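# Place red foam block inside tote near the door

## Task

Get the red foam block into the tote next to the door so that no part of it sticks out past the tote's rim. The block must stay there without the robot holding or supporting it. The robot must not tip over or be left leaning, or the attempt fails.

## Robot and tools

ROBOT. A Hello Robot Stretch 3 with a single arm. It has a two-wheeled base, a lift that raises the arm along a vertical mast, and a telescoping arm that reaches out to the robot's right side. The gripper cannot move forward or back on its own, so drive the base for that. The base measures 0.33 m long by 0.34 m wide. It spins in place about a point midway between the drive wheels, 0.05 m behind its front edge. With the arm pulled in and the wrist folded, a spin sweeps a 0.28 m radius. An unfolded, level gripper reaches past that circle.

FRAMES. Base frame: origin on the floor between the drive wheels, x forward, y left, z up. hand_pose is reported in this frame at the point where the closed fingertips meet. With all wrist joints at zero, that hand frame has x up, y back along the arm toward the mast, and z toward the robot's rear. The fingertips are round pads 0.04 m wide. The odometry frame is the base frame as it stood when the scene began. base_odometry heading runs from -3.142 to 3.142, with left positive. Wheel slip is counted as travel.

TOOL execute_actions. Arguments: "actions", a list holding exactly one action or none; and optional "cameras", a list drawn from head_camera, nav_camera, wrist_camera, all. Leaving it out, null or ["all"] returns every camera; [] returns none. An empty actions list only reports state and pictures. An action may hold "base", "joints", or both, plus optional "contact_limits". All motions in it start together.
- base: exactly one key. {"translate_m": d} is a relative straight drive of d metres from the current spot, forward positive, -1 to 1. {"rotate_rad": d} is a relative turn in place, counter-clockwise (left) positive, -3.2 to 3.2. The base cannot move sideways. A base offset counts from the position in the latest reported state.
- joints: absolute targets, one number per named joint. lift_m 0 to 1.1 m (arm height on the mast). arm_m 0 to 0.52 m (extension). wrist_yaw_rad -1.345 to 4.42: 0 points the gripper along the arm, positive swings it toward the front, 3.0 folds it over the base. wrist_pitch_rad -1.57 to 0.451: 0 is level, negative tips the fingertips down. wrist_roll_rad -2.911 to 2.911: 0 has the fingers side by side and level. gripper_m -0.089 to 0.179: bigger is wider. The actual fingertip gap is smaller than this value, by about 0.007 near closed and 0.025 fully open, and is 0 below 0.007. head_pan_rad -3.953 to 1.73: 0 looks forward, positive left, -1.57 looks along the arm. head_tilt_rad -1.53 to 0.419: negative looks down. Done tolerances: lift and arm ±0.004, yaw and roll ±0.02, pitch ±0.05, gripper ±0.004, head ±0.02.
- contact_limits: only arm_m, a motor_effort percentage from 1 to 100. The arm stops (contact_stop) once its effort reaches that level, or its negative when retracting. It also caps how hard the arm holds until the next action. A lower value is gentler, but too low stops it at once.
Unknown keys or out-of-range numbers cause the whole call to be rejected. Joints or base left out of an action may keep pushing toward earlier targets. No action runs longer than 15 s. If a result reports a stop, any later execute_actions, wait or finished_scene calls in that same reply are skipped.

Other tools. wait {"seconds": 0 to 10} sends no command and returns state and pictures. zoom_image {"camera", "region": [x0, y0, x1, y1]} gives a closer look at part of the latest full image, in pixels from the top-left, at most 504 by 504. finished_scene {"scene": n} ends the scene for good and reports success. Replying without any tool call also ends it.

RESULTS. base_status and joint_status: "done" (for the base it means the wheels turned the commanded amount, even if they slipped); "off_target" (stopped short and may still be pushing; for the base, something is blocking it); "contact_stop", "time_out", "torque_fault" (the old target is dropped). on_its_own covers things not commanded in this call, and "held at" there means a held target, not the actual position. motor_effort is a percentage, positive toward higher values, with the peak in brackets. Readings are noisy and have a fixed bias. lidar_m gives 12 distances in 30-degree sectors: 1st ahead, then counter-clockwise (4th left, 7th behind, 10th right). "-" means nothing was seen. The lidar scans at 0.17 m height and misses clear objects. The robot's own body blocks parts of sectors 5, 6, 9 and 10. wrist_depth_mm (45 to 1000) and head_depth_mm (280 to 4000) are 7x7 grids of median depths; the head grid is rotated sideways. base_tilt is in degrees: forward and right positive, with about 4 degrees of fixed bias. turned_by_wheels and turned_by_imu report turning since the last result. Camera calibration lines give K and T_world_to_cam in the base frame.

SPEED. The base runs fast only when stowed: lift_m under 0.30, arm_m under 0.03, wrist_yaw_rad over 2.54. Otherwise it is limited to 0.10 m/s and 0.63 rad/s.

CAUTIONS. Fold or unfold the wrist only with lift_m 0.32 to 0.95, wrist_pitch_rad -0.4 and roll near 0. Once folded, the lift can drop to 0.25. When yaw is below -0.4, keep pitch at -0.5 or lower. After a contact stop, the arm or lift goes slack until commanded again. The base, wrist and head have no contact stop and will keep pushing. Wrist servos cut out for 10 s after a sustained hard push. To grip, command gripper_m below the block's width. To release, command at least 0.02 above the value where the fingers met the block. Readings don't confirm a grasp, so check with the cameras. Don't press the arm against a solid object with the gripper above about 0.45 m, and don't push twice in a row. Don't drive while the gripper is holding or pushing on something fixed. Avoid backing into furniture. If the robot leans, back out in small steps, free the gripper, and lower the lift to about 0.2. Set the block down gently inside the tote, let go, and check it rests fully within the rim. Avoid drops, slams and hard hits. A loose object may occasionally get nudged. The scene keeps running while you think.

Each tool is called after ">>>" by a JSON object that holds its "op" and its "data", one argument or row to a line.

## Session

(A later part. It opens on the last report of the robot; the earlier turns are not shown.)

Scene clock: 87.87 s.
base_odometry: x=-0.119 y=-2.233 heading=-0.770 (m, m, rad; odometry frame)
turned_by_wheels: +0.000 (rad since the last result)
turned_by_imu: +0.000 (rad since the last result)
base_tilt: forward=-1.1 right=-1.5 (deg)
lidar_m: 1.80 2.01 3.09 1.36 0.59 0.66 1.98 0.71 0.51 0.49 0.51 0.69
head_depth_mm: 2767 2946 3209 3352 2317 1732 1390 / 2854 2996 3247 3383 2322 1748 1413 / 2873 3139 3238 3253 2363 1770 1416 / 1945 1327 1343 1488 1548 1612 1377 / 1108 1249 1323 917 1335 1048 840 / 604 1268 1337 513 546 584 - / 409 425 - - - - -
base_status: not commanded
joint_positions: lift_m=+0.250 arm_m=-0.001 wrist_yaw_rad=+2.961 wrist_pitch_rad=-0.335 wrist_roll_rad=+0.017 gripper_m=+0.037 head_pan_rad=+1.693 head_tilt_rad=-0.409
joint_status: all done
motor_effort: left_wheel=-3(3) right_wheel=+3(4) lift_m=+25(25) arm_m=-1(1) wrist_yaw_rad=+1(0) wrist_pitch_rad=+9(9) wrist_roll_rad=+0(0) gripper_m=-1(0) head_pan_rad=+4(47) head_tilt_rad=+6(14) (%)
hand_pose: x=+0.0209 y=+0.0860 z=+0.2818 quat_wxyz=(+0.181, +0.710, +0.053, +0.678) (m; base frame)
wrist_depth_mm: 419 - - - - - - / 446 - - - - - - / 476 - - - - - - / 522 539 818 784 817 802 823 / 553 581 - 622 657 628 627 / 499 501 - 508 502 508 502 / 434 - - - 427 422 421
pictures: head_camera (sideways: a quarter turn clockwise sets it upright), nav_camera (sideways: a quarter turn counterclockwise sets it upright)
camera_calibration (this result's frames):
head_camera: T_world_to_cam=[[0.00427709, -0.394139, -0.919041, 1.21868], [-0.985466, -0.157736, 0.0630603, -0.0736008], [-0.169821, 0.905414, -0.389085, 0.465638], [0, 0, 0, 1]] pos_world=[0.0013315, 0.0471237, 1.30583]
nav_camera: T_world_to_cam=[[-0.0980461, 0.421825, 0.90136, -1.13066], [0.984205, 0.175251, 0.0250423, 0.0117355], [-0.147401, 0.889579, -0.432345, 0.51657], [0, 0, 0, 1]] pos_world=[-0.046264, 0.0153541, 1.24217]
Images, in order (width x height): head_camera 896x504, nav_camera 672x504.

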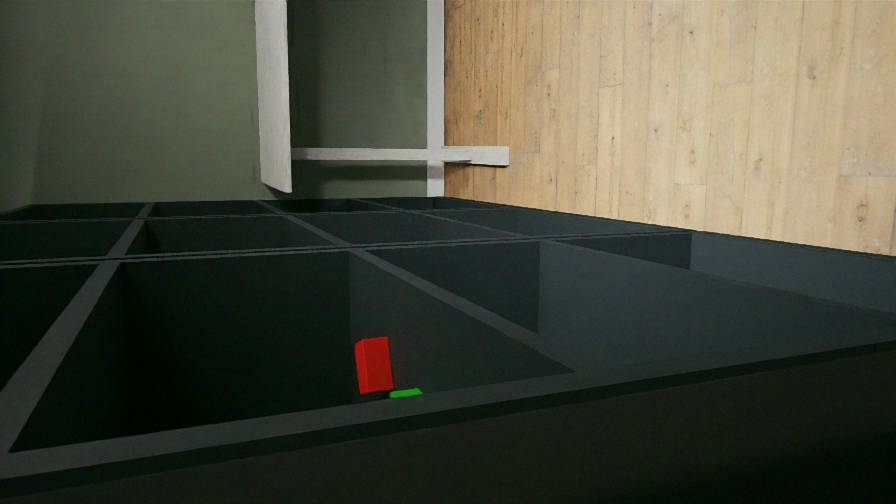

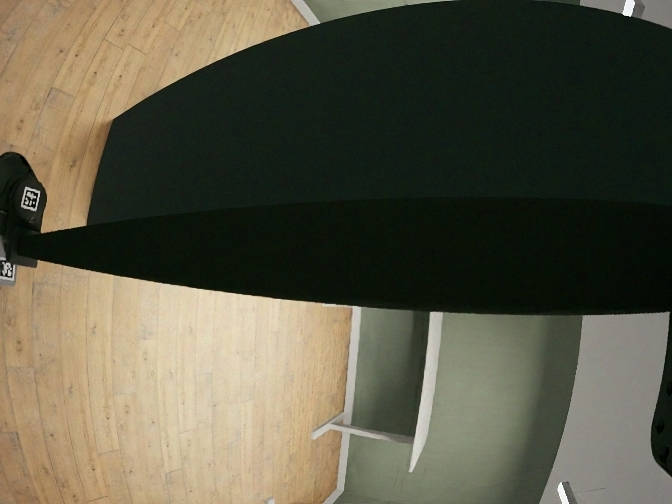

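The red block is on a shelf of the nearest unit, about 0.9 m high, next to a green block. I'll position the robot so its right side faces that shelf.

>>> {"op": "execute_actions", "data": {
  "actions": [
    {"base": {"rotate_rad": -1.83}, "joints": {"head_pan_rad": -1.57, "head_tilt_rad": -0.5}}
  ],
  "cameras": []
}}

>>> {"op": "execute_actions", "data": {
  "actions": [
    {"base": {"translate_m": -1.0}}
  ],
  "cameras": []
}}

>>> {"op": "execute_actions", "data": {
  "actions": [
    {"base": {"translate_m": -0.24}}
  ],
  "cameras": []
}}

>>> {"op": "execute_actions", "data": {
  "actions": [
    {"base": {"rotate_rad": 0.26}}
  ],
  "cameras": ["head_camera", "nav_camera"]
}}

Scene clock: 122.23 s.
base_odometry: x=-0.119 y=-2.233 heading=-2.600 (m, m, rad; odometry frame)
turned_by_wheels: -1.830 (rad since the last result)
turned_by_imu: -1.842 (rad since the last result)
base_tilt: forward=-1.0 right=-1.6 (deg)
lidar_m: 0.49 0.49 0.56 0.95 2.40 2.18 3.10 0.51 0.54 2.38 1.03 0.58
head_depth_mm: 2291 2486 2766 2811 2032 1509 1093 / 2188 2453 2688 2846 2053 1605 1322 / 2139 2379 2598 2711 2071 1614 1334 / 2117 2300 2522 2708 2092 1626 1342 / 2061 2233 2421 2653 2112 1636 1346 / 2025 2178 2353 2577 2065 1653 1357 / 1967 2138 2292 2463 2155 1663 1358
base_status: done
joint_positions: lift_m=+0.250 arm_m=-0.001 wrist_yaw_rad=+2.961 wrist_pitch_rad=-0.335 wrist_roll_rad=+0.017 gripper_m=+0.037 head_pan_rad=-1.563 head_tilt_rad=-0.495
joint_status: all done
motor_effort: left_wheel=+2(12) right_wheel=-3(9) lift_m=+25(25) arm_m=-2(1) wrist_yaw_rad=+0(0) wrist_pitch_rad=+9(9) wrist_roll_rad=+0(0) gripper_m=+0(1) head_pan_rad=-3(47) head_tilt_rad=-2(13) (%)
hand_pose: x=+0.0209 y=+0.0860 z=+0.2818 quat_wxyz=(+0.181, +0.710, +0.053, +0.678) (m; base frame)
wrist_depth_mm: - - - - 703 512 402 / - - - - 731 532 415 / - - - - 753 554 423 / 791 773 795 794 755 564 440 / 611 625 - 616 643 582 450 / 494 498 - 513 508 507 452 / 434 - - - 423 419 430
pictures: none
No camera images: the call's "cameras" was empty. Leave "cameras" out to get every camera's image.

Scene clock: 127.17 s.
base_odometry: x=+0.737 y=-1.717 heading=-2.599 (m, m, rad; odometry frame)
turned_by_wheels: +0.000 (rad since the last result)
turned_by_imu: +0.002 (rad since the last result)
base_tilt: forward=-1.2 right=-1.6 (deg)
lidar_m: 1.46 1.46 1.68 1.70 1.87 2.43 2.09 1.41 0.60 0.74 0.92 0.65
head_depth_mm: 601 637 673 655 750 819 835 / 732 783 842 667 939 940 820 / 798 870 928 676 1086 951 798 / 778 845 910 627 562 958 783 / 763 824 891 662 543 962 791 / 745 800 869 704 548 968 793 / 725 780 845 620 530 981 800
base_status: done
joint_positions: lift_m=+0.250 arm_m=-0.001 wrist_yaw_rad=+2.961 wrist_pitch_rad=-0.335 wrist_roll_rad=+0.017 gripper_m=+0.037 head_pan_rad=-1.563 head_tilt_rad=-0.495
joint_status: not commanded
motor_effort: left_wheel=+3(7) right_wheel=-3(9) lift_m=+25(25) arm_m=-1(1) wrist_yaw_rad=+0(0) wrist_pitch_rad=+9(9) wrist_roll_rad=+0(0) gripper_m=+0(0) head_pan_rad=-4(4) head_tilt_rad=-3(3) (%)
hand_pose: x=+0.0209 y=+0.0860 z=+0.2818 quat_wxyz=(+0.181, +0.710, +0.053, +0.678) (m; base frame)
wrist_depth_mm: - - - - - - - / - - - - - - - / - - - - - - - / 769 799 792 787 807 826 810 / 597 616 - 614 640 627 617 / 495 499 - 514 502 513 506 / 433 - - - 425 425 427
pictures: none
No camera images: the call's "cameras" was empty. Leave "cameras" out to get every camera's image.

Scene clock: 129.63 s.
base_odometry: x=+0.943 y=-1.593 heading=-2.599 (m, m, rad; odometry frame)
turned_by_wheels: +0.000 (rad since the last result)
turned_by_imu: +0.001 (rad since the last result)
base_tilt: forward=-1.2 right=-1.5 (deg)
lidar_m: 1.69 1.70 1.95 1.51 1.72 2.35 1.85 1.22 1.16 0.55 0.99 0.87
head_depth_mm: 906 988 1047 695 1193 934 1200 / 461 506 560 627 1111 914 1151 / 448 486 531 586 654 735 852 / 475 536 611 628 807 905 848 / 731 859 935 696 1139 969 832 / 800 868 926 704 1113 972 815 / 786 840 913 654 582 983 802
base_status: done
joint_positions: lift_m=+0.250 arm_m=-0.001 wrist_yaw_rad=+2.961 wrist_pitch_rad=-0.335 wrist_roll_rad=+0.017 gripper_m=+0.037 head_pan_rad=-1.563 head_tilt_rad=-0.495
joint_status: not commanded
motor_effort: left_wheel=+2(10) right_wheel=-3(12) lift_m=+25(26) arm_m=-1(1) wrist_yaw_rad=+0(0) wrist_pitch_rad=+9(9) wrist_roll_rad=+0(0) gripper_m=+0(1) head_pan_rad=-4(4) head_tilt_rad=-3(3) (%)
hand_pose: x=+0.0209 y=+0.0860 z=+0.2818 quat_wxyz=(+0.181, +0.710, +0.053, +0.678) (m; base frame)
wrist_depth_mm: - - - - - - - / - - - - - - - / - - - - - - - / 787 803 811 790 808 816 815 / 614 620 - 615 641 625 622 / 495 509 - 516 508 505 509 / 437 - - - 423 430 433
pictures: none
No camera images: the call's "cameras" was empty. Leave "cameras" out to get every camera's image.

Scene clock: 130.83 s.
base_odometry: x=+0.943 y=-1.593 heading=-2.340 (m, m, rad; odometry frame)
turned_by_wheels: +0.260 (rad since the last result)
turned_by_imu: +0.262 (rad since the last result)
base_tilt: forward=-1.1 right=-1.5 (deg)
lidar_m: 1.69 1.75 1.70 1.41 2.12 1.85 1.66 1.22 0.55 0.55 1.00 0.87
head_depth_mm: 464 476 506 550 615 697 802 / 702 736 767 646 831 869 816 / 812 884 936 678 1147 950 846 / 811 883 953 684 1135 957 848 / 812 881 955 671 1145 962 860 / 813 886 954 704 1156 970 863 / 813 883 956 714 1170 981 845
base_status: done
joint_positions: lift_m=+0.250 arm_m=-0.001 wrist_yaw_rad=+2.961 wrist_pitch_rad=-0.335 wrist_roll_rad=+0.017 gripper_m=+0.037 head_pan_rad=-1.563 head_tilt_rad=-0.495
joint_status: not commanded
motor_effort: left_wheel=-3(10) right_wheel=+3(9) lift_m=+25(25) arm_m=-1(1) wrist_yaw_rad=-1(0) wrist_pitch_rad=+9(9) wrist_roll_rad=+0(0) gripper_m=-1(1) head_pan_rad=-5(4) head_tilt_rad=-1(2) (%)
hand_pose: x=+0.0209 y=+0.0860 z=+0.2818 quat_wxyz=(+0.181, +0.710, +0.053, +0.678) (m; base frame)
wrist_depth_mm: - - - - - - - / - - - - - - - / - - - - - - - / 793 777 788 809 815 785 805 / 606 618 - 622 647 610 611 / 500 503 - 515 500 519 506 / 435 - - - 422 425 426
pictures: head_camera (sideways: a quarter turn clockwise sets it upright), nav_camera (sideways: a quarter turn counterclockwise sets it upright)
camera_calibration (this result's frames):
head_camera: T_world_to_cam=[[0.040092, 0.469324, -0.882116, 1.17029], [0.997066, 0.0388171, 0.0659689, -0.0894737], [0.0652019, -0.882173, -0.466391, 0.5648], [0, 0, 0, 1]] pos_world=[0.00546597, -0.0475189, 1.30165]
nav_camera: T_world_to_cam=[[0.0498962, -0.505863, 0.861169, -1.07914], [-0.997753, -0.0638421, 0.0203081, 0.0299915], [0.0447057, -0.860248, -0.507912, 0.613726], [0, 0, 0, 1]] pos_world=[0.056332, -0.016026, 1.24043]
Images, in order (width x height): head_camera 896x504, nav_camera 672x504.

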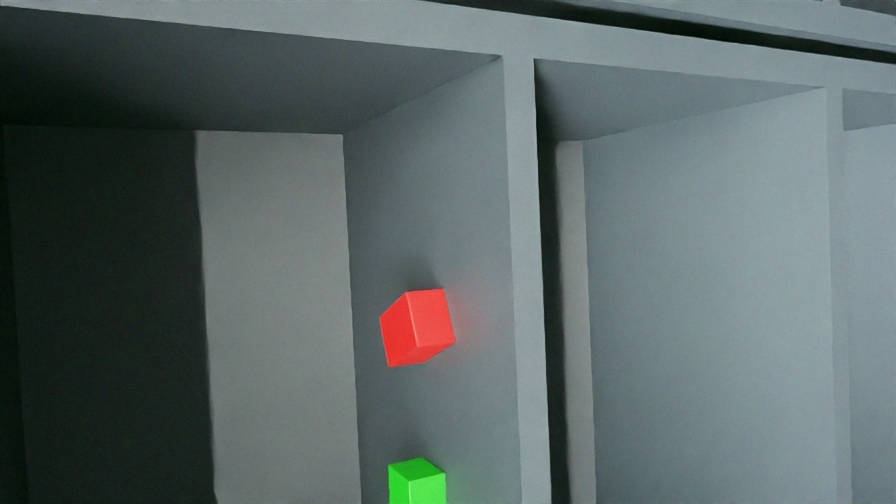

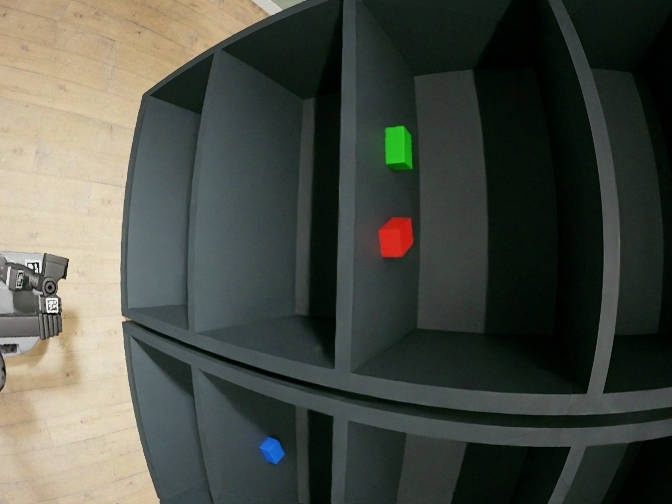

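>>> {"op": "zoom_image", "data": {
  "camera": "head_camera",
  "region": [300, 200, 600, 500]
}}

Region (300, 200, 600, 500) of head_camera's 896x504 image, scaled by 1.680, with more detail than that image has.

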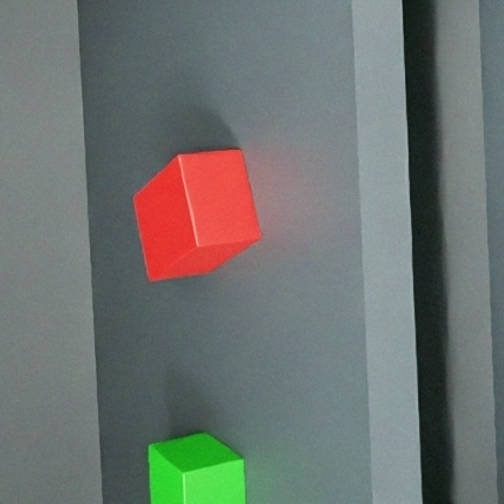

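The block is roughly 0.06 × 0.09 × 0.045 m and turned about 22° on a shelf roughly 0.97 m high. I'll raise the lift and unfold the wrist.

>>> {"op": "execute_actions", "data": {
  "actions": [
    {"joints": {"lift_m": 0.4, "wrist_pitch_rad": -0.4}}
  ],
  "cameras": []
}}

>>> {"op": "execute_actions", "data": {
  "actions": [
    {"joints": {"lift_m": 0.9, "wrist_yaw_rad": 0.38, "gripper_m": 0.15, "wrist_roll_rad": 0.0}}
  ],
  "cameras": []
}}

>>> {"op": "execute_actions", "data": {
  "actions": [
    {"joints": {"wrist_pitch_rad": 0.0}}
  ]
}}

Scene clock: 182.63 s.
base_odometry: x=+0.943 y=-1.593 heading=-2.340 (m, m, rad; odometry frame)
turned_by_wheels: +0.000 (rad since the last result)
turned_by_imu: +0.000 (rad since the last result)
base_tilt: forward=-1.2 right=-1.6 (deg)
lidar_m: 1.69 1.75 1.70 1.41 2.12 1.85 1.66 1.22 0.55 0.55 1.00 0.87
head_depth_mm: 463 477 507 550 616 696 801 / 704 736 766 646 833 869 821 / 810 879 940 677 1152 950 846 / 813 886 950 686 1137 956 849 / 813 882 954 671 1145 968 854 / 811 884 956 706 1158 973 861 / 815 886 956 712 1176 980 845
base_status: not commanded
joint_positions: lift_m=+0.400 arm_m=-0.001 wrist_yaw_rad=+2.961 wrist_pitch_rad=-0.416 wrist_roll_rad=+0.017 gripper_m=+0.037 head_pan_rad=-1.563 head_tilt_rad=-0.495
joint_status: all done
motor_effort: left_wheel=-3(4) right_wheel=+3(3) lift_m=+37(40) arm_m=-1(1) wrist_yaw_rad=+0(0) wrist_pitch_rad=+8(9) wrist_roll_rad=+0(0) gripper_m=+0(0) head_pan_rad=-4(4) head_tilt_rad=-3(2) (%)
hand_pose: x=+0.0192 y=+0.0767 z=+0.4128 quat_wxyz=(+0.209, +0.708, +0.081, +0.670) (m; base frame)
wrist_depth_mm: - - - - - - - / - - - - - - - / - - - - - - - / 963 952 939 970 971 962 966 / 749 767 - 782 776 783 768 / 639 633 - 644 646 660 646 / 550 549 - 567 560 556 548
pictures: none
No camera images: the call's "cameras" was empty. Leave "cameras" out to get every camera's image.

Scene clock: 188.00 s.
base_odometry: x=+0.943 y=-1.593 heading=-2.340 (m, m, rad; odometry frame)
turned_by_wheels: +0.000 (rad since the last result)
turned_by_imu: +0.000 (rad since the last result)
base_tilt: forward=-1.1 right=-1.7 (deg)
lidar_m: 1.69 1.75 1.69 1.41 2.12 1.85 1.66 1.22 0.55 0.55 1.00 0.87
head_depth_mm: 462 476 505 552 616 696 766 / 703 733 767 647 834 870 794 / 811 882 935 677 1148 1008 - / 811 881 951 688 1134 990 - / 815 885 953 672 1149 967 857 / 814 885 958 707 1152 972 1177 / 812 886 954 713 1165 978 845
base_status: not commanded
joint_positions: lift_m=+0.900 arm_m=-0.001 wrist_yaw_rad=+0.383 wrist_pitch_rad=-0.417 wrist_roll_rad=+0.003 gripper_m=+0.150 head_pan_rad=-1.563 head_tilt_rad=-0.495
joint_status: all done
motor_effort: left_wheel=-3(3) right_wheel=+3(3) lift_m=+36(35) arm_m=-1(2) wrist_yaw_rad=-2(2) wrist_pitch_rad=+9(8) wrist_roll_rad=-2(3) gripper_m=+0(100) head_pan_rad=-4(3) head_tilt_rad=-3(3) (%)
hand_pose: x=+0.0623 y=-0.3526 z=+0.9127 quat_wxyz=(+0.706, +0.275, -0.652, -0.013) (m; base frame)
wrist_depth_mm: 438 390 333 298 288 301 318 / 574 713 898 803 703 252 224 / 636 764 - 866 784 703 360 / - 807 882 914 832 734 329 / - 770 719 742 728 527 305 / - - 633 600 601 - 311 / - - 999 946 512 468 333
pictures: none
No camera images: the call's "cameras" was empty. Leave "cameras" out to get every camera's image.

Scene clock: 189.07 s.
base_odometry: x=+0.943 y=-1.593 heading=-2.340 (m, m, rad; odometry frame)
turned_by_wheels: +0.000 (rad since the last result)
turned_by_imu: +0.000 (rad since the last result)
base_tilt: forward=-1.2 right=-1.6 (deg)
lidar_m: 1.69 1.75 1.70 1.41 2.12 1.85 1.66 1.21 0.55 0.55 1.00 0.88
head_depth_mm: 463 476 506 551 616 696 769 / 706 734 766 644 834 868 795 / 810 882 937 677 1153 1012 - / 813 883 950 687 1140 1022 - / 810 878 950 671 1146 981 1176 / 814 879 954 706 1162 958 868 / 815 882 956 712 1173 953 845
base_status: not commanded
joint_positions: lift_m=+0.900 arm_m=-0.001 wrist_yaw_rad=+0.383 wrist_pitch_rad=-0.024 wrist_roll_rad=+0.003 gripper_m=+0.150 head_pan_rad=-1.563 head_tilt_rad=-0.495
joint_status: all done
motor_effort: left_wheel=-3(3) right_wheel=+3(3) lift_m=+36(36) arm_m=-1(1) wrist_yaw_rad=-3(3) wrist_pitch_rad=+12(11) wrist_roll_rad=-2(2) gripper_m=+0(0) head_pan_rad=-3(5) head_tilt_rad=-2(2) (%)
hand_pose: x=+0.0740 y=-0.3813 z=+1.0081 quat_wxyz=(+0.695, +0.143, -0.693, +0.125) (m; base frame)
wrist_depth_mm: 558 690 836 771 686 603 413 / 566 704 876 783 708 625 397 / 577 698 864 804 715 658 385 / 564 477 398 408 421 442 338 / 630 689 979 847 302 264 251 / 652 - 949 916 779 - 312 / - 719 799 784 783 720 298
pictures: head_camera (sideways: a quarter turn clockwise sets it upright), nav_camera (sideways: a quarter turn counterclockwise sets it upright), wrist_camera
camera_calibration (this result's frames):
head_camera: T_world_to_cam=[[0.0400919, 0.469324, -0.882116, 1.17029], [0.997066, 0.0388173, 0.0659689, -0.0894737], [0.0652021, -0.882173, -0.46639, 0.5648], [0, 0, 0, 1]] pos_world=[0.00546598, -0.0475189, 1.30165]
nav_camera: T_world_to_cam=[[0.0498963, -0.505863, 0.861169, -1.07914], [-0.997753, -0.0638422, 0.0203081, 0.0299915], [0.0447058, -0.860248, -0.507912, 0.613726], [0, 0, 0, 1]] pos_world=[0.056332, -0.016026, 1.24043]
wrist_camera: T_world_to_cam=[[-0.917461, -0.397759, 0.00730456, -0.0894606], [-0.0814219, 0.16977, -0.982114, 1.09739], [0.389404, -0.901646, -0.188144, -0.0220889], [0, 0, 0, 1]] pos_world=[0.0158768, -0.241805, 1.07426]
Images, in order (width x height): head_camera 896x504, nav_camera 672x504, wrist_camera 644x364.

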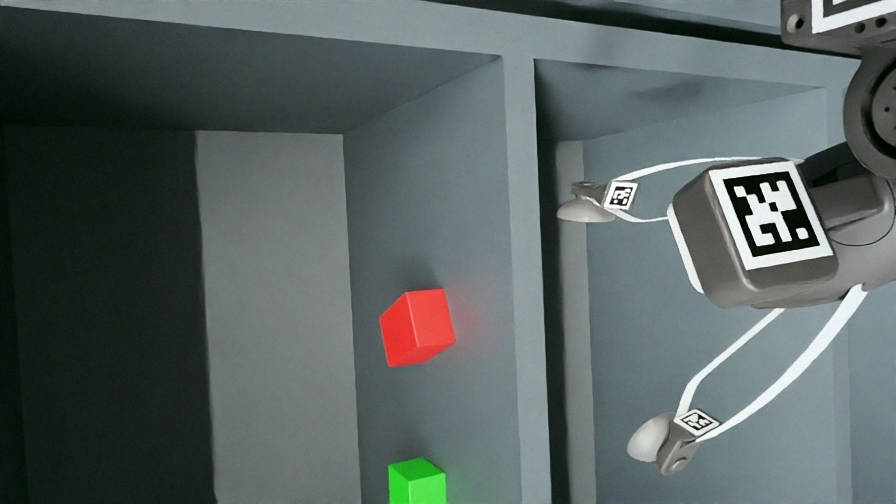

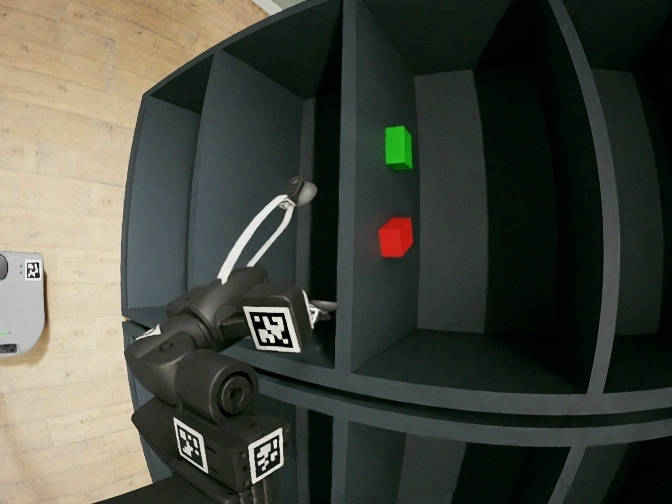

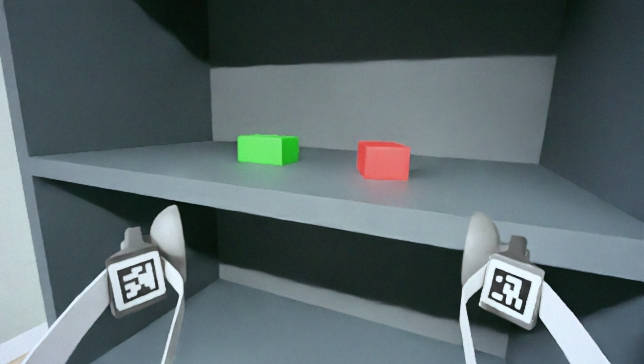

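Next I'll move forward slightly, open the gripper fully and extend partway to check the alignment.

>>> {"op": "execute_actions", "data": {
  "actions": [
    {"base": {"translate_m": 0.06}, "joints": {"lift_m": 0.925, "arm_m": 0.18, "gripper_m": 0.175, "head_tilt_rad": -0.6}}
  ],
  "cameras": ["head_camera", "wrist_camera"]
}}

Scene clock: 216.53 s.
base_odometry: x=+0.901 y=-1.636 heading=-2.340 (m, m, rad; odometry frame)
turned_by_wheels: +0.000 (rad since the last result)
turned_by_imu: -0.001 (rad since the last result)
base_tilt: forward=-1.1 right=-1.6 (deg)
lidar_m: 1.63 1.69 1.68 1.51 2.12 1.90 1.72 1.27 0.57 0.76 0.91 0.83
head_depth_mm: 647 668 684 - 734 816 939 / 809 877 800 - 991 892 1138 / 812 893 816 - 1011 872 1176 / 811 893 825 - 1055 880 1182 / 809 894 841 633 1098 888 1191 / 811 896 850 673 1103 888 1200 / 811 894 868 649 1128 898 1207
base_status: done
joint_positions: lift_m=+0.925 arm_m=+0.180 wrist_yaw_rad=+0.381 wrist_pitch_rad=-0.023 wrist_roll_rad=+0.003 gripper_m=+0.175 head_pan_rad=-1.563 head_tilt_rad=-0.593
joint_status: all done
motor_effort: left_wheel=-4(6) right_wheel=+4(8) lift_m=+37(38) arm_m=+3(3) wrist_yaw_rad=-1(2) wrist_pitch_rad=+11(12) wrist_roll_rad=-2(2) gripper_m=+0(98) head_pan_rad=-2(3) head_tilt_rad=-4(13) (%)
hand_pose: x=+0.0737 y=-0.5619 z=+1.0336 quat_wxyz=(+0.695, +0.142, -0.694, +0.126) (m; base frame)
wrist_depth_mm: 508 660 649 579 506 462 425 / 517 656 677 596 526 480 434 / 522 663 696 614 539 488 443 / 470 489 358 527 476 488 448 / 278 306 289 295 241 324 312 / 230 198 202 203 207 203 213 / 586 202 165 156 157 159 160
pictures: head_camera (sideways: a quarter turn clockwise sets it upright), wrist_camera
camera_calibration (this result's frames):
head_camera: T_world_to_cam=[[0.0394825, 0.553424, -0.831963, 1.10489], [0.99712, 0.0321397, 0.0686997, -0.0930206], [0.0647591, -0.832279, -0.550561, 0.674318], [0, 0, 0, 1]] pos_world=[0.00546068, -0.0472608, 1.29687]
wrist_camera: T_world_to_cam=[[-0.917907, -0.396728, 0.00735225, -0.161141], [-0.0805736, 0.168215, -0.982452, 1.15244], [0.38853, -0.902391, -0.186372, -0.182228], [0, 0, 0, 1]] pos_world=[0.0157444, -0.422228, 1.09944]
Images, in order (width x height): head_camera 896x504, wrist_camera 644x364.

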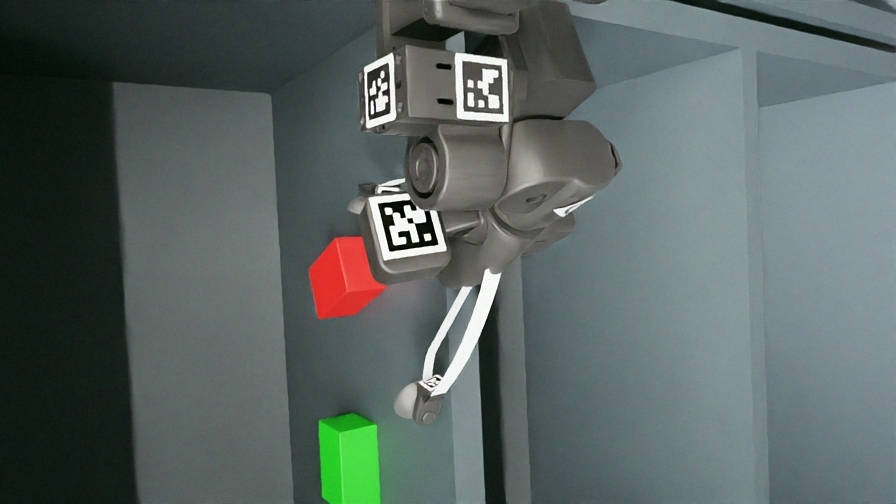

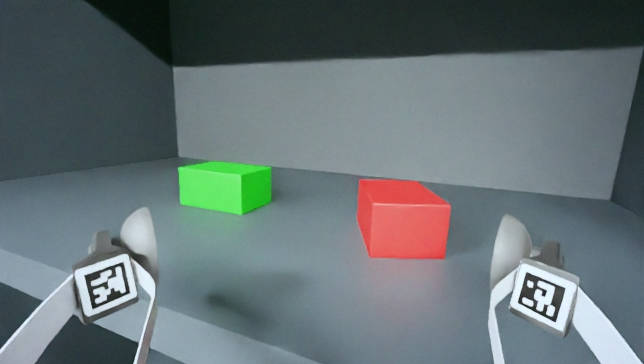

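The wrist depth puts the gripper about 0.038 m above the shelf, and the block is well aligned with the gripper axis. I'll lower slightly, shift back a little and extend around the block.

>>> {"op": "execute_actions", "data": {
  "actions": [
    {"base": {"translate_m": -0.014}, "joints": {"lift_m": 0.915}}
  ],
  "cameras": []
}}

>>> {"op": "execute_actions", "data": {
  "actions": [
    {"joints": {"arm_m": 0.315}, "contact_limits": {"arm_m": 15}}
  ],
  "cameras": ["head_camera", "wrist_camera"]
}}

Scene clock: 250.77 s.
base_odometry: x=+0.911 y=-1.626 heading=-2.340 (m, m, rad; odometry frame)
turned_by_wheels: +0.000 (rad since the last result)
turned_by_imu: +0.000 (rad since the last result)
base_tilt: forward=-1.2 right=-1.6 (deg)
lidar_m: 1.65 1.70 1.68 1.42 2.12 1.89 1.71 1.26 0.57 0.71 0.93 0.84
head_depth_mm: 605 623 641 - 704 805 961 / 798 869 801 - 974 890 1124 / 812 890 812 - - 877 1180 / 810 898 820 - 1055 880 1181 / 811 894 792 632 1094 886 1187 / 812 896 858 672 1111 895 1197 / 810 895 866 648 1124 898 1208
base_status: done
joint_positions: lift_m=+0.915 arm_m=+0.180 wrist_yaw_rad=+0.381 wrist_pitch_rad=-0.023 wrist_roll_rad=+0.003 gripper_m=+0.175 head_pan_rad=-1.563 head_tilt_rad=-0.593
joint_status: all done
motor_effort: left_wheel=-4(8) right_wheel=+3(5) lift_m=+25(31) arm_m=+2(2) wrist_yaw_rad=-1(1) wrist_pitch_rad=+11(11) wrist_roll_rad=-2(2) gripper_m=+0(0) head_pan_rad=-4(3) head_tilt_rad=-4(3) (%)
hand_pose: x=+0.0737 y=-0.5619 z=+1.0241 quat_wxyz=(+0.695, +0.142, -0.694, +0.126) (m; base frame)
wrist_depth_mm: 520 654 653 570 515 463 423 / 525 682 673 601 529 483 434 / 541 696 699 605 547 488 448 / 433 441 359 418 382 485 430 / 255 280 263 271 249 293 290 / 233 182 183 186 189 185 195 / 596 684 160 146 145 146 146
pictures: none
No camera images: the call's "cameras" was empty. Leave "cameras" out to get every camera's image.

Scene clock: 254.00 s.
base_odometry: x=+0.911 y=-1.626 heading=-2.340 (m, m, rad; odometry frame)
turned_by_wheels: +0.000 (rad since the last result)
turned_by_imu: -0.004 (rad since the last result)
base_tilt: forward=-1.1 right=-1.5 (deg)
lidar_m: 1.65 1.70 1.68 1.42 2.12 1.89 1.71 1.26 0.57 0.70 0.94 0.84
head_depth_mm: 595 613 592 - 718 800 953 / 800 864 874 1000 1000 892 1121 / 810 893 921 - 1079 892 1173 / 809 894 911 1167 1087 878 1182 / 807 890 792 621 1098 884 1191 / 811 890 861 640 1110 889 1202 / 807 893 869 648 1123 898 1205
base_status: not commanded
joint_positions: lift_m=+0.915 arm_m=+0.290 wrist_yaw_rad=+0.390 wrist_pitch_rad=-0.041 wrist_roll_rad=+0.014 gripper_m=+0.175 head_pan_rad=-1.563 head_tilt_rad=-0.594
joint_status: arm_m contact_stop (moved +0.110 of +0.135)
on_its_own: arm_m is slack since a contact_stop, until your next command for it (your +0.315 is given up)
motor_effort: left_wheel=+0(5) right_wheel=-1(3) lift_m=+27(28) arm_m=-1(16) wrist_yaw_rad=-7(12) wrist_pitch_rad=+21(54) wrist_roll_rad=-8(17) gripper_m=-1(1) head_pan_rad=-4(4) head_tilt_rad=-3(4) (%)
contact_limits: arm_m 15 (drawing in: default 20, maximum 32; extending or still: default 26, maximum 43)
hand_pose: x=+0.0755 y=-0.6708 z=+1.0192 quat_wxyz=(+0.692, +0.152, -0.695, +0.121) (m; base frame)
wrist_depth_mm: 519 586 522 463 411 376 341 / 541 626 553 478 432 381 353 / 541 637 574 491 441 398 354 / 360 257 419 428 437 390 365 / 242 253 247 145 217 267 259 / - 173 175 149 158 172 180 / 130 134 135 136 137 137 138
pictures: head_camera (sideways: a quarter turn clockwise sets it upright), wrist_camera
camera_calibration (this result's frames):
head_camera: T_world_to_cam=[[0.0395989, 0.554379, -0.831322, 1.10405], [0.997127, 0.0318373, 0.0687281, -0.0930575], [0.0645684, -0.831655, -0.551526, 0.675575], [0, 0, 0, 1]] pos_world=[0.00545007, -0.0472548, 1.29681]
wrist_camera: T_world_to_cam=[[-0.91462, -0.4043, -0.0034856, -0.196864], [-0.0795704, 0.188445, -0.978855, 1.16658], [0.396408, -0.895003, -0.204526, -0.260997], [0, 0, 0, 1]] pos_world=[0.0162305, -0.533021, 1.08784]
Images, in order (width x height): head_camera 896x504, wrist_camera 644x364.

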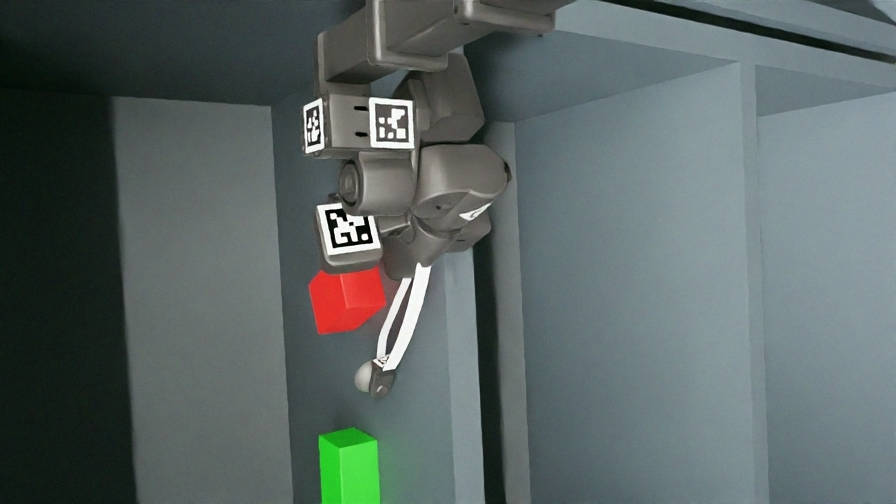

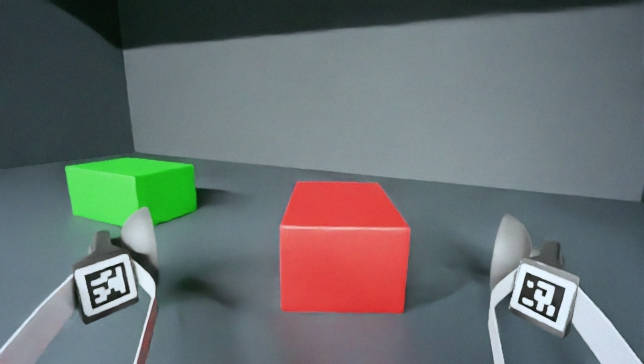

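The gripper body caught the shelf's front edge. I'll back off slightly, raise the lift and pitch the gripper down so the body clears the edge.

>>> {"op": "execute_actions", "data": {
  "actions": [
    {"joints": {"arm_m": 0.275, "lift_m": 0.99}}
  ],
  "cameras": []
}}

>>> {"op": "execute_actions", "data": {
  "actions": [
    {"joints": {"wrist_pitch_rad": -0.3, "wrist_yaw_rad": 0.38, "wrist_roll_rad": 0.0}}
  ],
  "cameras": ["wrist_camera"]
}}

Scene clock: 272.07 s.
base_odometry: x=+0.911 y=-1.626 heading=-2.340 (m, m, rad; odometry frame)
turned_by_wheels: +0.000 (rad since the last result)
turned_by_imu: +0.000 (rad since the last result)
base_tilt: forward=-1.1 right=-1.4 (deg)
lidar_m: 1.65 1.70 1.69 1.42 2.12 1.89 1.71 1.26 0.57 0.70 0.94 0.84
head_depth_mm: 594 609 - 601 691 800 954 / 801 853 - 610 1001 890 1120 / 811 880 - 587 1078 894 1175 / 809 883 - 609 1090 881 1186 / 811 897 887 631 1099 884 1188 / 811 891 804 640 1109 893 1198 / 809 894 867 647 1123 896 1212
base_status: not commanded
joint_positions: lift_m=+0.990 arm_m=+0.275 wrist_yaw_rad=+0.383 wrist_pitch_rad=-0.023 wrist_roll_rad=+0.005 gripper_m=+0.175 head_pan_rad=-1.563 head_tilt_rad=-0.594
joint_status: all done
motor_effort: left_wheel=-1(1) right_wheel=+1(1) lift_m=+37(38) arm_m=-4(4) wrist_yaw_rad=-2(7) wrist_pitch_rad=+12(20) wrist_roll_rad=-3(8) gripper_m=+0(0) head_pan_rad=-4(4) head_tilt_rad=-3(3) (%)
hand_pose: x=+0.0740 y=-0.6575 z=+1.0985 quat_wxyz=(+0.694, +0.143, -0.694, +0.126) (m; base frame)
wrist_depth_mm: 525 618 538 475 424 383 352 / 533 634 552 487 442 401 365 / 540 637 576 515 456 405 372 / 545 659 602 519 469 413 377 / 442 484 458 479 458 427 388 / 320 279 318 259 327 325 339 / 231 244 246 186 241 253 255
pictures: none
No camera images: the call's "cameras" was empty. Leave "cameras" out to get every camera's image.

Scene clock: 273.03 s.
base_odometry: x=+0.911 y=-1.626 heading=-2.340 (m, m, rad; odometry frame)
turned_by_wheels: +0.000 (rad since the last result)
turned_by_imu: +0.000 (rad since the last result)
base_tilt: forward=-1.1 right=-1.5 (deg)
lidar_m: 1.65 1.70 1.68 1.42 2.12 1.89 1.71 1.26 0.57 0.70 0.93 0.84
head_depth_mm: 595 607 - 600 690 801 954 / 799 851 - 609 1007 892 1116 / 811 882 - 879 1073 892 1178 / 811 896 - 622 1081 881 1186 / 812 894 864 631 1097 885 1197 / 811 895 855 636 1105 892 1191 / 809 894 866 647 1116 897 1204
base_status: not commanded
joint_positions: lift_m=+0.990 arm_m=+0.275 wrist_yaw_rad=+0.383 wrist_pitch_rad=-0.316 wrist_roll_rad=+0.005 gripper_m=+0.175 head_pan_rad=-1.563 head_tilt_rad=-0.594
joint_status: all done
motor_effort: left_wheel=-2(2) right_wheel=+1(1) lift_m=+37(37) arm_m=-3(3) wrist_yaw_rad=-2(2) wrist_pitch_rad=+8(10) wrist_roll_rad=-3(3) gripper_m=+0(1) head_pan_rad=-4(4) head_tilt_rad=-2(2) (%)
hand_pose: x=+0.0666 y=-0.6393 z=+1.0259 quat_wxyz=(+0.705, +0.242, -0.666, +0.023) (m; base frame)
wrist_depth_mm: 525 592 519 456 412 371 338 / 534 609 569 496 440 396 356 / 409 286 423 430 435 409 379 / 288 277 295 218 283 304 310 / 224 235 228 177 220 237 236 / - 184 185 187 188 185 188 / 149 154 155 155 157 158 158
pictures: wrist_camera
camera_calibration (this result's frames):
wrist_camera: T_world_to_cam=[[-0.917412, -0.397932, -0.00229738, -0.189212], [-0.182123, 0.424994, -0.886686, 1.23007], [0.353817, -0.813038, -0.462367, 0.0918532], [0, 0, 0, 1]] pos_world=[0.0179398, -0.523387, 1.13272]
Images, in order (width x height): wrist_camera 644x364.

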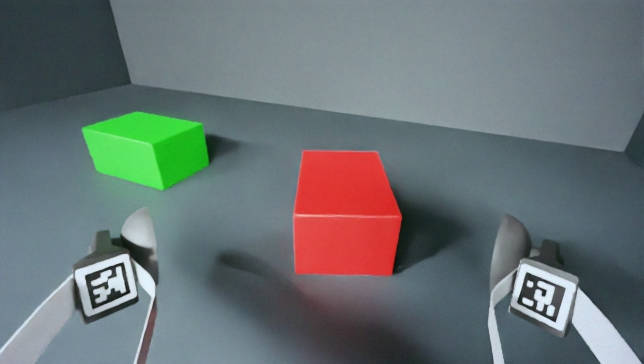

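The gripper is now about 0.033 m above the shelf surface. I'll extend so the block sits between the fingertips.

>>> {"op": "execute_actions", "data": {
  "actions": [
    {"base": {"translate_m": 0.013}, "joints": {"arm_m": 0.335, "lift_m": 0.985}, "contact_limits": {"arm_m": 15}}
  ],
  "cameras": ["wrist_camera"]
}}

Scene clock: 288.30 s.
base_odometry: x=+0.902 y=-1.635 heading=-2.340 (m, m, rad; odometry frame)
turned_by_wheels: +0.000 (rad since the last result)
turned_by_imu: +0.000 (rad since the last result)
base_tilt: forward=-1.2 right=-1.6 (deg)
lidar_m: 1.64 1.69 1.68 1.80 2.12 1.90 1.72 1.27 0.57 0.75 0.92 0.83
head_depth_mm: 632 628 680 610 716 818 944 / 803 869 688 608 1023 888 1140 / 811 880 - 612 1079 895 1181 / 812 894 703 621 1090 876 1188 / 810 892 866 631 1091 885 1190 / 810 896 854 641 1109 889 1200 / 810 891 867 647 1115 896 1205
base_status: done
joint_positions: lift_m=+0.985 arm_m=+0.335 wrist_yaw_rad=+0.382 wrist_pitch_rad=-0.317 wrist_roll_rad=+0.005 gripper_m=+0.175 head_pan_rad=-1.563 head_tilt_rad=-0.594
joint_status: all done
motor_effort: left_wheel=-2(3) right_wheel=+2(7) lift_m=+25(31) arm_m=+3(2) wrist_yaw_rad=-2(2) wrist_pitch_rad=+9(9) wrist_roll_rad=-3(3) gripper_m=-1(0) head_pan_rad=-4(3) head_tilt_rad=-3(3) (%)
contact_limits: arm_m 15 (drawing in: default 20, maximum 32; extending or still: default 26, maximum 43)
hand_pose: x=+0.0664 y=-0.6987 z=+1.0212 quat_wxyz=(+0.705, +0.242, -0.666, +0.022) (m; base frame)
wrist_depth_mm: 504 522 450 396 356 322 294 / 528 543 488 428 377 343 308 / 397 399 408 410 390 361 329 / 222 238 283 194 289 292 300 / 216 223 220 149 223 228 226 / - 178 172 121 175 177 184 / 144 149 146 129 147 152 152
pictures: wrist_camera
camera_calibration (this result's frames):
wrist_camera: T_world_to_cam=[[-0.917641, -0.397405, -0.00207752, -0.212834], [-0.182365, 0.42573, -0.886282, 1.25119], [0.353097, -0.81291, -0.46314, 0.0424231], [0, 0, 0, 1]] pos_world=[0.0178887, -0.582764, 1.12811]
Images, in order (width x height): wrist_camera 644x364.

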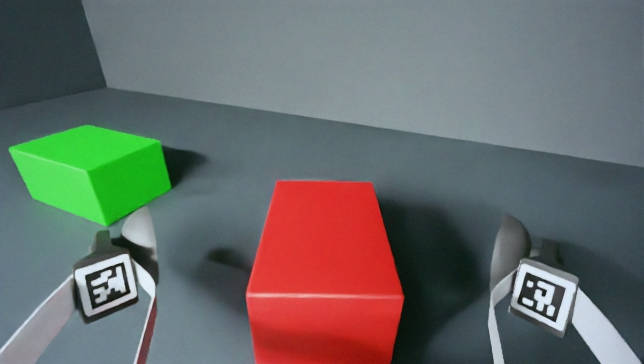

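The block is centred between the fingers, so I'll close the gripper.

>>> {"op": "execute_actions", "data": {
  "actions": [
    {"joints": {"gripper_m": 0.04}}
  ],
  "cameras": ["wrist_camera"]
}}

Scene clock: 294.73 s.
base_odometry: x=+0.902 y=-1.635 heading=-2.340 (m, m, rad; odometry frame)
turned_by_wheels: +0.000 (rad since the last result)
turned_by_imu: +0.000 (rad since the last result)
base_tilt: forward=-1.0 right=-1.6 (deg)
lidar_m: 1.64 1.69 1.68 1.79 2.12 1.90 1.72 1.27 0.57 0.75 0.92 0.83
head_depth_mm: 635 629 679 611 717 820 946 / 801 867 687 610 1026 896 1134 / 807 883 - 613 1077 890 1174 / 813 892 701 621 1081 879 1184 / 808 895 868 631 1099 887 1190 / 811 891 848 640 1112 889 1200 / 811 893 866 645 1123 894 1206
base_status: not commanded
joint_positions: lift_m=+0.985 arm_m=+0.335 wrist_yaw_rad=+0.382 wrist_pitch_rad=-0.317 wrist_roll_rad=+0.005 gripper_m=+0.041 head_pan_rad=-1.563 head_tilt_rad=-0.594
joint_status: all done
motor_effort: left_wheel=-2(2) right_wheel=+2(2) lift_m=+25(25) arm_m=+2(3) wrist_yaw_rad=-1(1) wrist_pitch_rad=+8(9) wrist_roll_rad=-3(3) gripper_m=-21(100) head_pan_rad=-3(4) head_tilt_rad=-3(3) (%)
hand_pose: x=+0.0664 y=-0.6987 z=+1.0212 quat_wxyz=(+0.705, +0.242, -0.666, +0.022) (m; base frame)
wrist_depth_mm: 511 525 449 398 353 327 297 / 521 554 482 430 381 342 311 / 393 399 403 410 388 360 331 / 222 240 286 194 288 292 296 / 215 218 219 150 222 225 225 / 176 176 130 120 124 181 183 / 148 148 145 129 146 152 153
pictures: wrist_camera
camera_calibration (this result's frames):
wrist_camera: T_world_to_cam=[[-0.917648, -0.397388, -0.00207821, -0.212826], [-0.182374, 0.425772, -0.886261, 1.25119], [0.353074, -0.812896, -0.463182, 0.0424765], [0, 0, 0, 1]] pos_world=[0.0178869, -0.582765, 1.12811]
Images, in order (width x height): wrist_camera 644x364.

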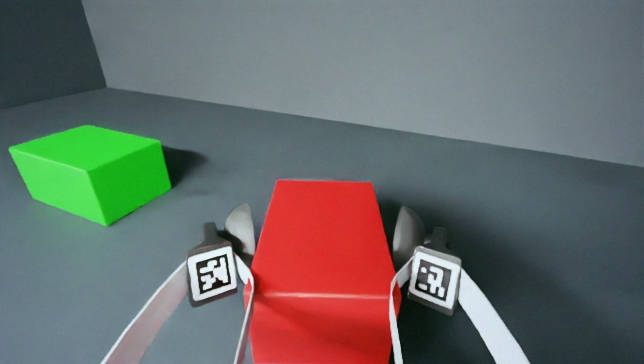

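The gripper effort of -21 shows it's holding the block. I'll lift slightly and retract the arm.

>>> {"op": "execute_actions", "data": {
  "actions": [
    {"joints": {"lift_m": 1.02}}
  ],
  "cameras": []
}}

>>> {"op": "execute_actions", "data": {
  "actions": [
    {"joints": {"arm_m": 0.0}}
  ],
  "cameras": ["wrist_camera", "head_camera"]
}}

Scene clock: 308.93 s.
base_odometry: x=+0.902 y=-1.635 heading=-2.340 (m, m, rad; odometry frame)
turned_by_wheels: +0.000 (rad since the last result)
turned_by_imu: +0.000 (rad since the last result)
base_tilt: forward=-1.2 right=-1.5 (deg)
lidar_m: 1.63 1.69 1.68 1.79 2.11 1.90 1.72 1.27 0.57 0.75 0.92 0.83
head_depth_mm: 635 - 664 611 718 818 945 / 798 - 725 610 1030 890 1135 / 809 - - 616 1082 894 1179 / 809 867 693 623 1088 874 1177 / 812 893 788 631 1098 886 1194 / 811 895 848 640 1106 897 1192 / 811 892 868 646 1117 899 1211
base_status: not commanded
joint_positions: lift_m=+1.020 arm_m=+0.335 wrist_yaw_rad=+0.382 wrist_pitch_rad=-0.320 wrist_roll_rad=+0.005 gripper_m=+0.041 head_pan_rad=-1.563 head_tilt_rad=-0.594
joint_status: all done
motor_effort: left_wheel=-1(2) right_wheel=+2(1) lift_m=+37(41) arm_m=+3(3) wrist_yaw_rad=-2(2) wrist_pitch_rad=+10(10) wrist_roll_rad=-3(3) gripper_m=-21(21) head_pan_rad=-4(4) head_tilt_rad=-3(3) (%)
hand_pose: x=+0.0663 y=-0.6983 z=+1.0549 quat_wxyz=(+0.705, +0.243, -0.665, +0.021) (m; base frame)
wrist_depth_mm: 512 522 451 397 354 323 294 / 522 571 489 424 380 343 313 / 483 497 498 453 408 364 334 / 271 267 355 358 367 364 346 / 256 247 282 155 275 275 281 / 218 219 132 121 124 226 227 / 183 186 180 126 183 190 189
pictures: none
No camera images: the call's "cameras" was empty. Leave "cameras" out to get every camera's image.

Scene clock: 312.60 s.
base_odometry: x=+0.902 y=-1.635 heading=-2.340 (m, m, rad; odometry frame)
turned_by_wheels: +0.000 (rad since the last result)
turned_by_imu: +0.000 (rad since the last result)
base_tilt: forward=-1.0 right=-1.5 (deg)
lidar_m: 1.64 1.69 1.68 1.79 2.12 1.91 1.71 1.27 0.57 0.75 0.92 0.83
head_depth_mm: 633 653 665 603 - - - / 804 880 794 622 - - - / 812 899 804 615 - - 1127 / 811 899 821 - - 839 1185 / 810 894 836 632 362 886 1188 / 814 892 849 612 1053 893 1199 / 808 896 867 648 1117 904 1206
base_status: not commanded
joint_positions: lift_m=+1.020 arm_m=+0.000 wrist_yaw_rad=+0.381 wrist_pitch_rad=-0.321 wrist_roll_rad=+0.004 gripper_m=+0.041 head_pan_rad=-1.563 head_tilt_rad=-0.594
joint_status: all done
motor_effort: left_wheel=-2(2) right_wheel=+2(2) lift_m=+37(37) arm_m=-4(3) wrist_yaw_rad=-1(2) wrist_pitch_rad=+10(11) wrist_roll_rad=-2(3) gripper_m=-21(21) head_pan_rad=-3(5) head_tilt_rad=-3(3) (%)
hand_pose: x=+0.0662 y=-0.3639 z=+1.0547 quat_wxyz=(+0.706, +0.244, -0.665, +0.021) (m; base frame)
wrist_depth_mm: 500 640 785 730 669 597 534 / 527 661 815 769 697 637 526 / 575 508 509 510 522 523 467 / - 705 423 364 368 367 371 / - 749 944 154 320 300 283 / - 766 132 121 124 729 368 / - 944 684 126 666 655 378
pictures: head_camera (sideways: a quarter turn clockwise sets it upright), wrist_camera
camera_calibration (this result's frames):
head_camera: T_world_to_cam=[[0.0395994, 0.554379, -0.831322, 1.10405], [0.997127, 0.0318365, 0.0687281, -0.0930575], [0.0645677, -0.831655, -0.551526, 0.675575], [0, 0, 0, 1]] pos_world=[0.00545004, -0.0472548, 1.29681]
wrist_camera: T_world_to_cam=[[-0.917707, -0.397255, -0.00151409, -0.0805041], [-0.184331, 0.429196, -0.884202, 1.13747], [0.351904, -0.811159, -0.467102, 0.335015], [0, 0, 0, 1]] pos_world=[0.0178976, -0.248426, 1.16211]
Images, in order (width x height): head_camera 896x504, wrist_camera 644x364.

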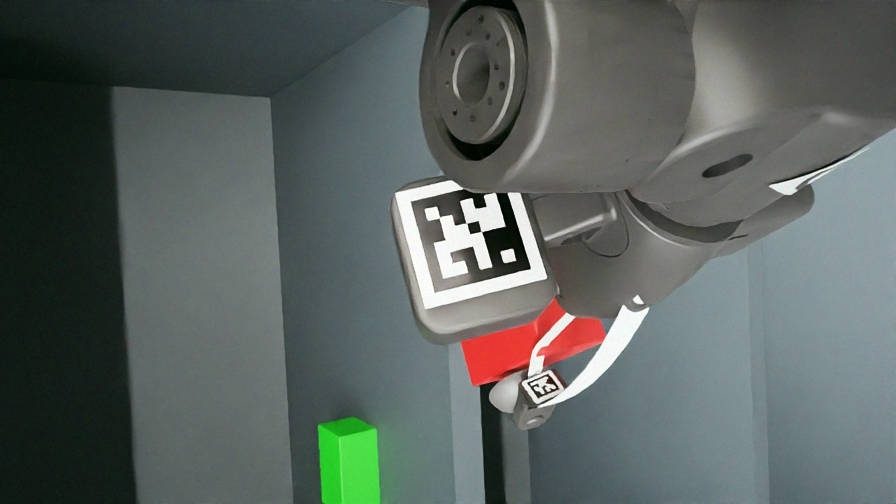

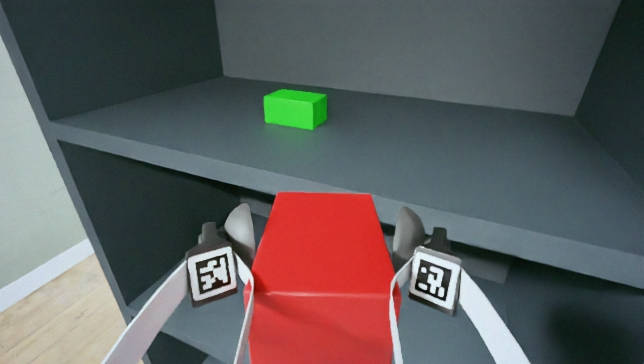

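The block is in the gripper. I'll lower the lift and fold the wrist while driving toward the gap.

>>> {"op": "execute_actions", "data": {
  "actions": [
    {"base": {"translate_m": 0.1}, "joints": {"lift_m": 0.93, "wrist_pitch_rad": -0.4, "head_pan_rad": 0.0, "head_tilt_rad": -0.6}}
  ],
  "cameras": []
}}

>>> {"op": "execute_actions", "data": {
  "actions": [
    {"base": {"translate_m": 0.55}, "joints": {"lift_m": 0.34, "wrist_yaw_rad": 2.7}}
  ],
  "cameras": ["nav_camera", "wrist_camera"]
}}

Scene clock: 353.33 s.
base_odometry: x=+0.832 y=-1.707 heading=-2.340 (m, m, rad; odometry frame)
turned_by_wheels: +0.000 (rad since the last result)
turned_by_imu: -0.001 (rad since the last result)
base_tilt: forward=-1.2 right=-1.4 (deg)
lidar_m: 1.54 1.58 1.65 1.52 2.12 1.99 1.81 1.36 0.61 0.98 0.77 0.75
head_depth_mm: 1291 1430 1594 1793 1790 1469 1236 / 1294 1425 1588 1792 1821 1486 1239 / 1291 1420 1593 1800 1839 1491 1254 / 1287 1420 1573 1806 1867 1509 1252 / 1278 1418 1579 1783 1878 1514 1271 / 1279 1416 1585 1784 1901 1515 1273 / 1279 1404 1573 1774 1925 1532 1293
base_status: done
joint_positions: lift_m=+0.930 arm_m=+0.000 wrist_yaw_rad=+0.381 wrist_pitch_rad=-0.420 wrist_roll_rad=+0.004 gripper_m=+0.041 head_pan_rad=-0.007 head_tilt_rad=-0.594
joint_status: all done
motor_effort: left_wheel=-2(4) right_wheel=+2(7) lift_m=+25(35) arm_m=-3(3) wrist_yaw_rad=-2(2) wrist_pitch_rad=+10(10) wrist_roll_rad=-2(2) gripper_m=-21(21) head_pan_rad=+4(48) head_tilt_rad=-3(3) (%)
hand_pose: x=+0.0619 y=-0.3534 z=+0.9425 quat_wxyz=(+0.706, +0.276, -0.652, -0.014) (m; base frame)
wrist_depth_mm: 433 442 458 411 410 496 522 / - 529 362 305 281 259 265 / - 576 838 861 776 670 236 / - 638 855 931 872 740 652 / - 704 758 154 771 765 602 / - - 131 121 124 651 563 / - - 952 126 532 557 514
pictures: none
No camera images: the call's "cameras" was empty. Leave "cameras" out to get every camera's image.

Scene clock: 360.00 s.
base_odometry: x=+0.450 y=-2.102 heading=-2.340 (m, m, rad; odometry frame)
turned_by_wheels: +0.000 (rad since the last result)
turned_by_imu: -0.002 (rad since the last result)
base_tilt: forward=-1.1 right=-1.5 (deg)
lidar_m: 0.98 1.01 1.36 1.60 2.07 2.50 2.36 1.01 1.01 0.51 1.42 1.02
head_depth_mm: 807 889 997 1127 1286 1432 1242 / 803 889 993 1115 1283 1444 1243 / 803 886 994 1119 1288 1439 1251 / 804 879 988 1117 1275 1439 1253 / 798 879 976 1108 1278 1428 1269 / 796 880 979 1107 1273 1431 1270 / 791 873 975 1110 1269 1451 1285
base_status: done
joint_positions: lift_m=+0.340 arm_m=+0.000 wrist_yaw_rad=+2.697 wrist_pitch_rad=-0.420 wrist_roll_rad=+0.004 gripper_m=+0.041 head_pan_rad=-0.007 head_tilt_rad=-0.594
joint_status: all done
motor_effort: left_wheel=-2(3) right_wheel=+1(7) lift_m=+25(24) arm_m=-3(4) wrist_yaw_rad=+2(2) wrist_pitch_rad=+10(10) wrist_roll_rad=-2(2) gripper_m=-21(21) head_pan_rad=+4(4) head_tilt_rad=-3(3) (%)
hand_pose: x=+0.0751 y=+0.0571 z=+0.3524 quat_wxyz=(+0.297, +0.708, -0.009, +0.641) (m; base frame)
wrist_depth_mm: - - - - - 960 775 / - - - - - - 808 / - - - - - - 808 / - 837 853 863 877 857 812 / - 682 689 154 699 673 691 / 539 564 131 121 124 568 573 / 477 - 129 126 475 498 491
pictures: nav_camera (sideways: a quarter turn counterclockwise sets it upright), wrist_camera
camera_calibration (this result's frames):
nav_camera: T_world_to_cam=[[0.589357, 0.0418009, 0.806791, -1.01153], [0.0507772, -0.998603, 0.0146464, 0.0309686], [0.806275, 0.0323346, -0.590656, 0.716733], [0, 0, 0, 1]] pos_world=[0.0166945, 0.0500328, 1.23898]
wrist_camera: T_world_to_cam=[[0.914086, -0.405499, -0.00408821, -0.0423082], [-0.227029, -0.503369, -0.833713, 0.376094], [0.336012, 0.763014, -0.552183, 0.28669], [0, 0, 0, 1]] pos_world=[0.0277263, -0.0465903, 0.471686]
Images, in order (width x height): nav_camera 672x504, wrist_camera 644x364.

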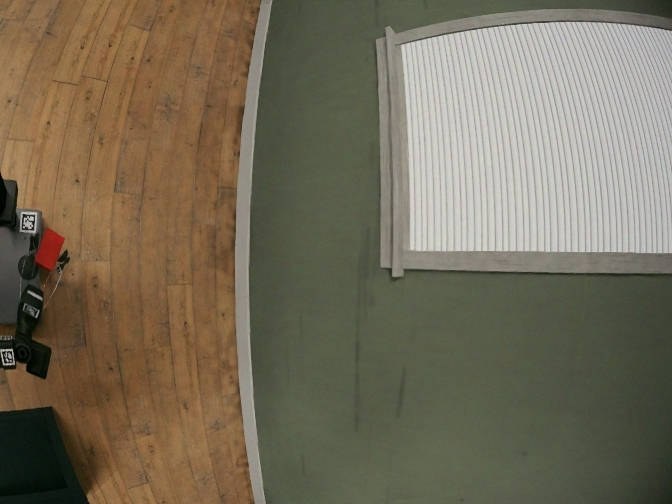

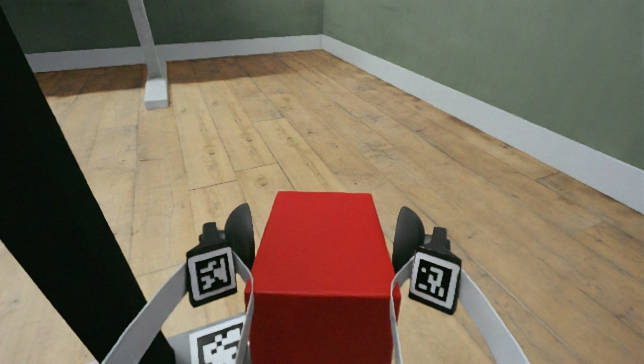

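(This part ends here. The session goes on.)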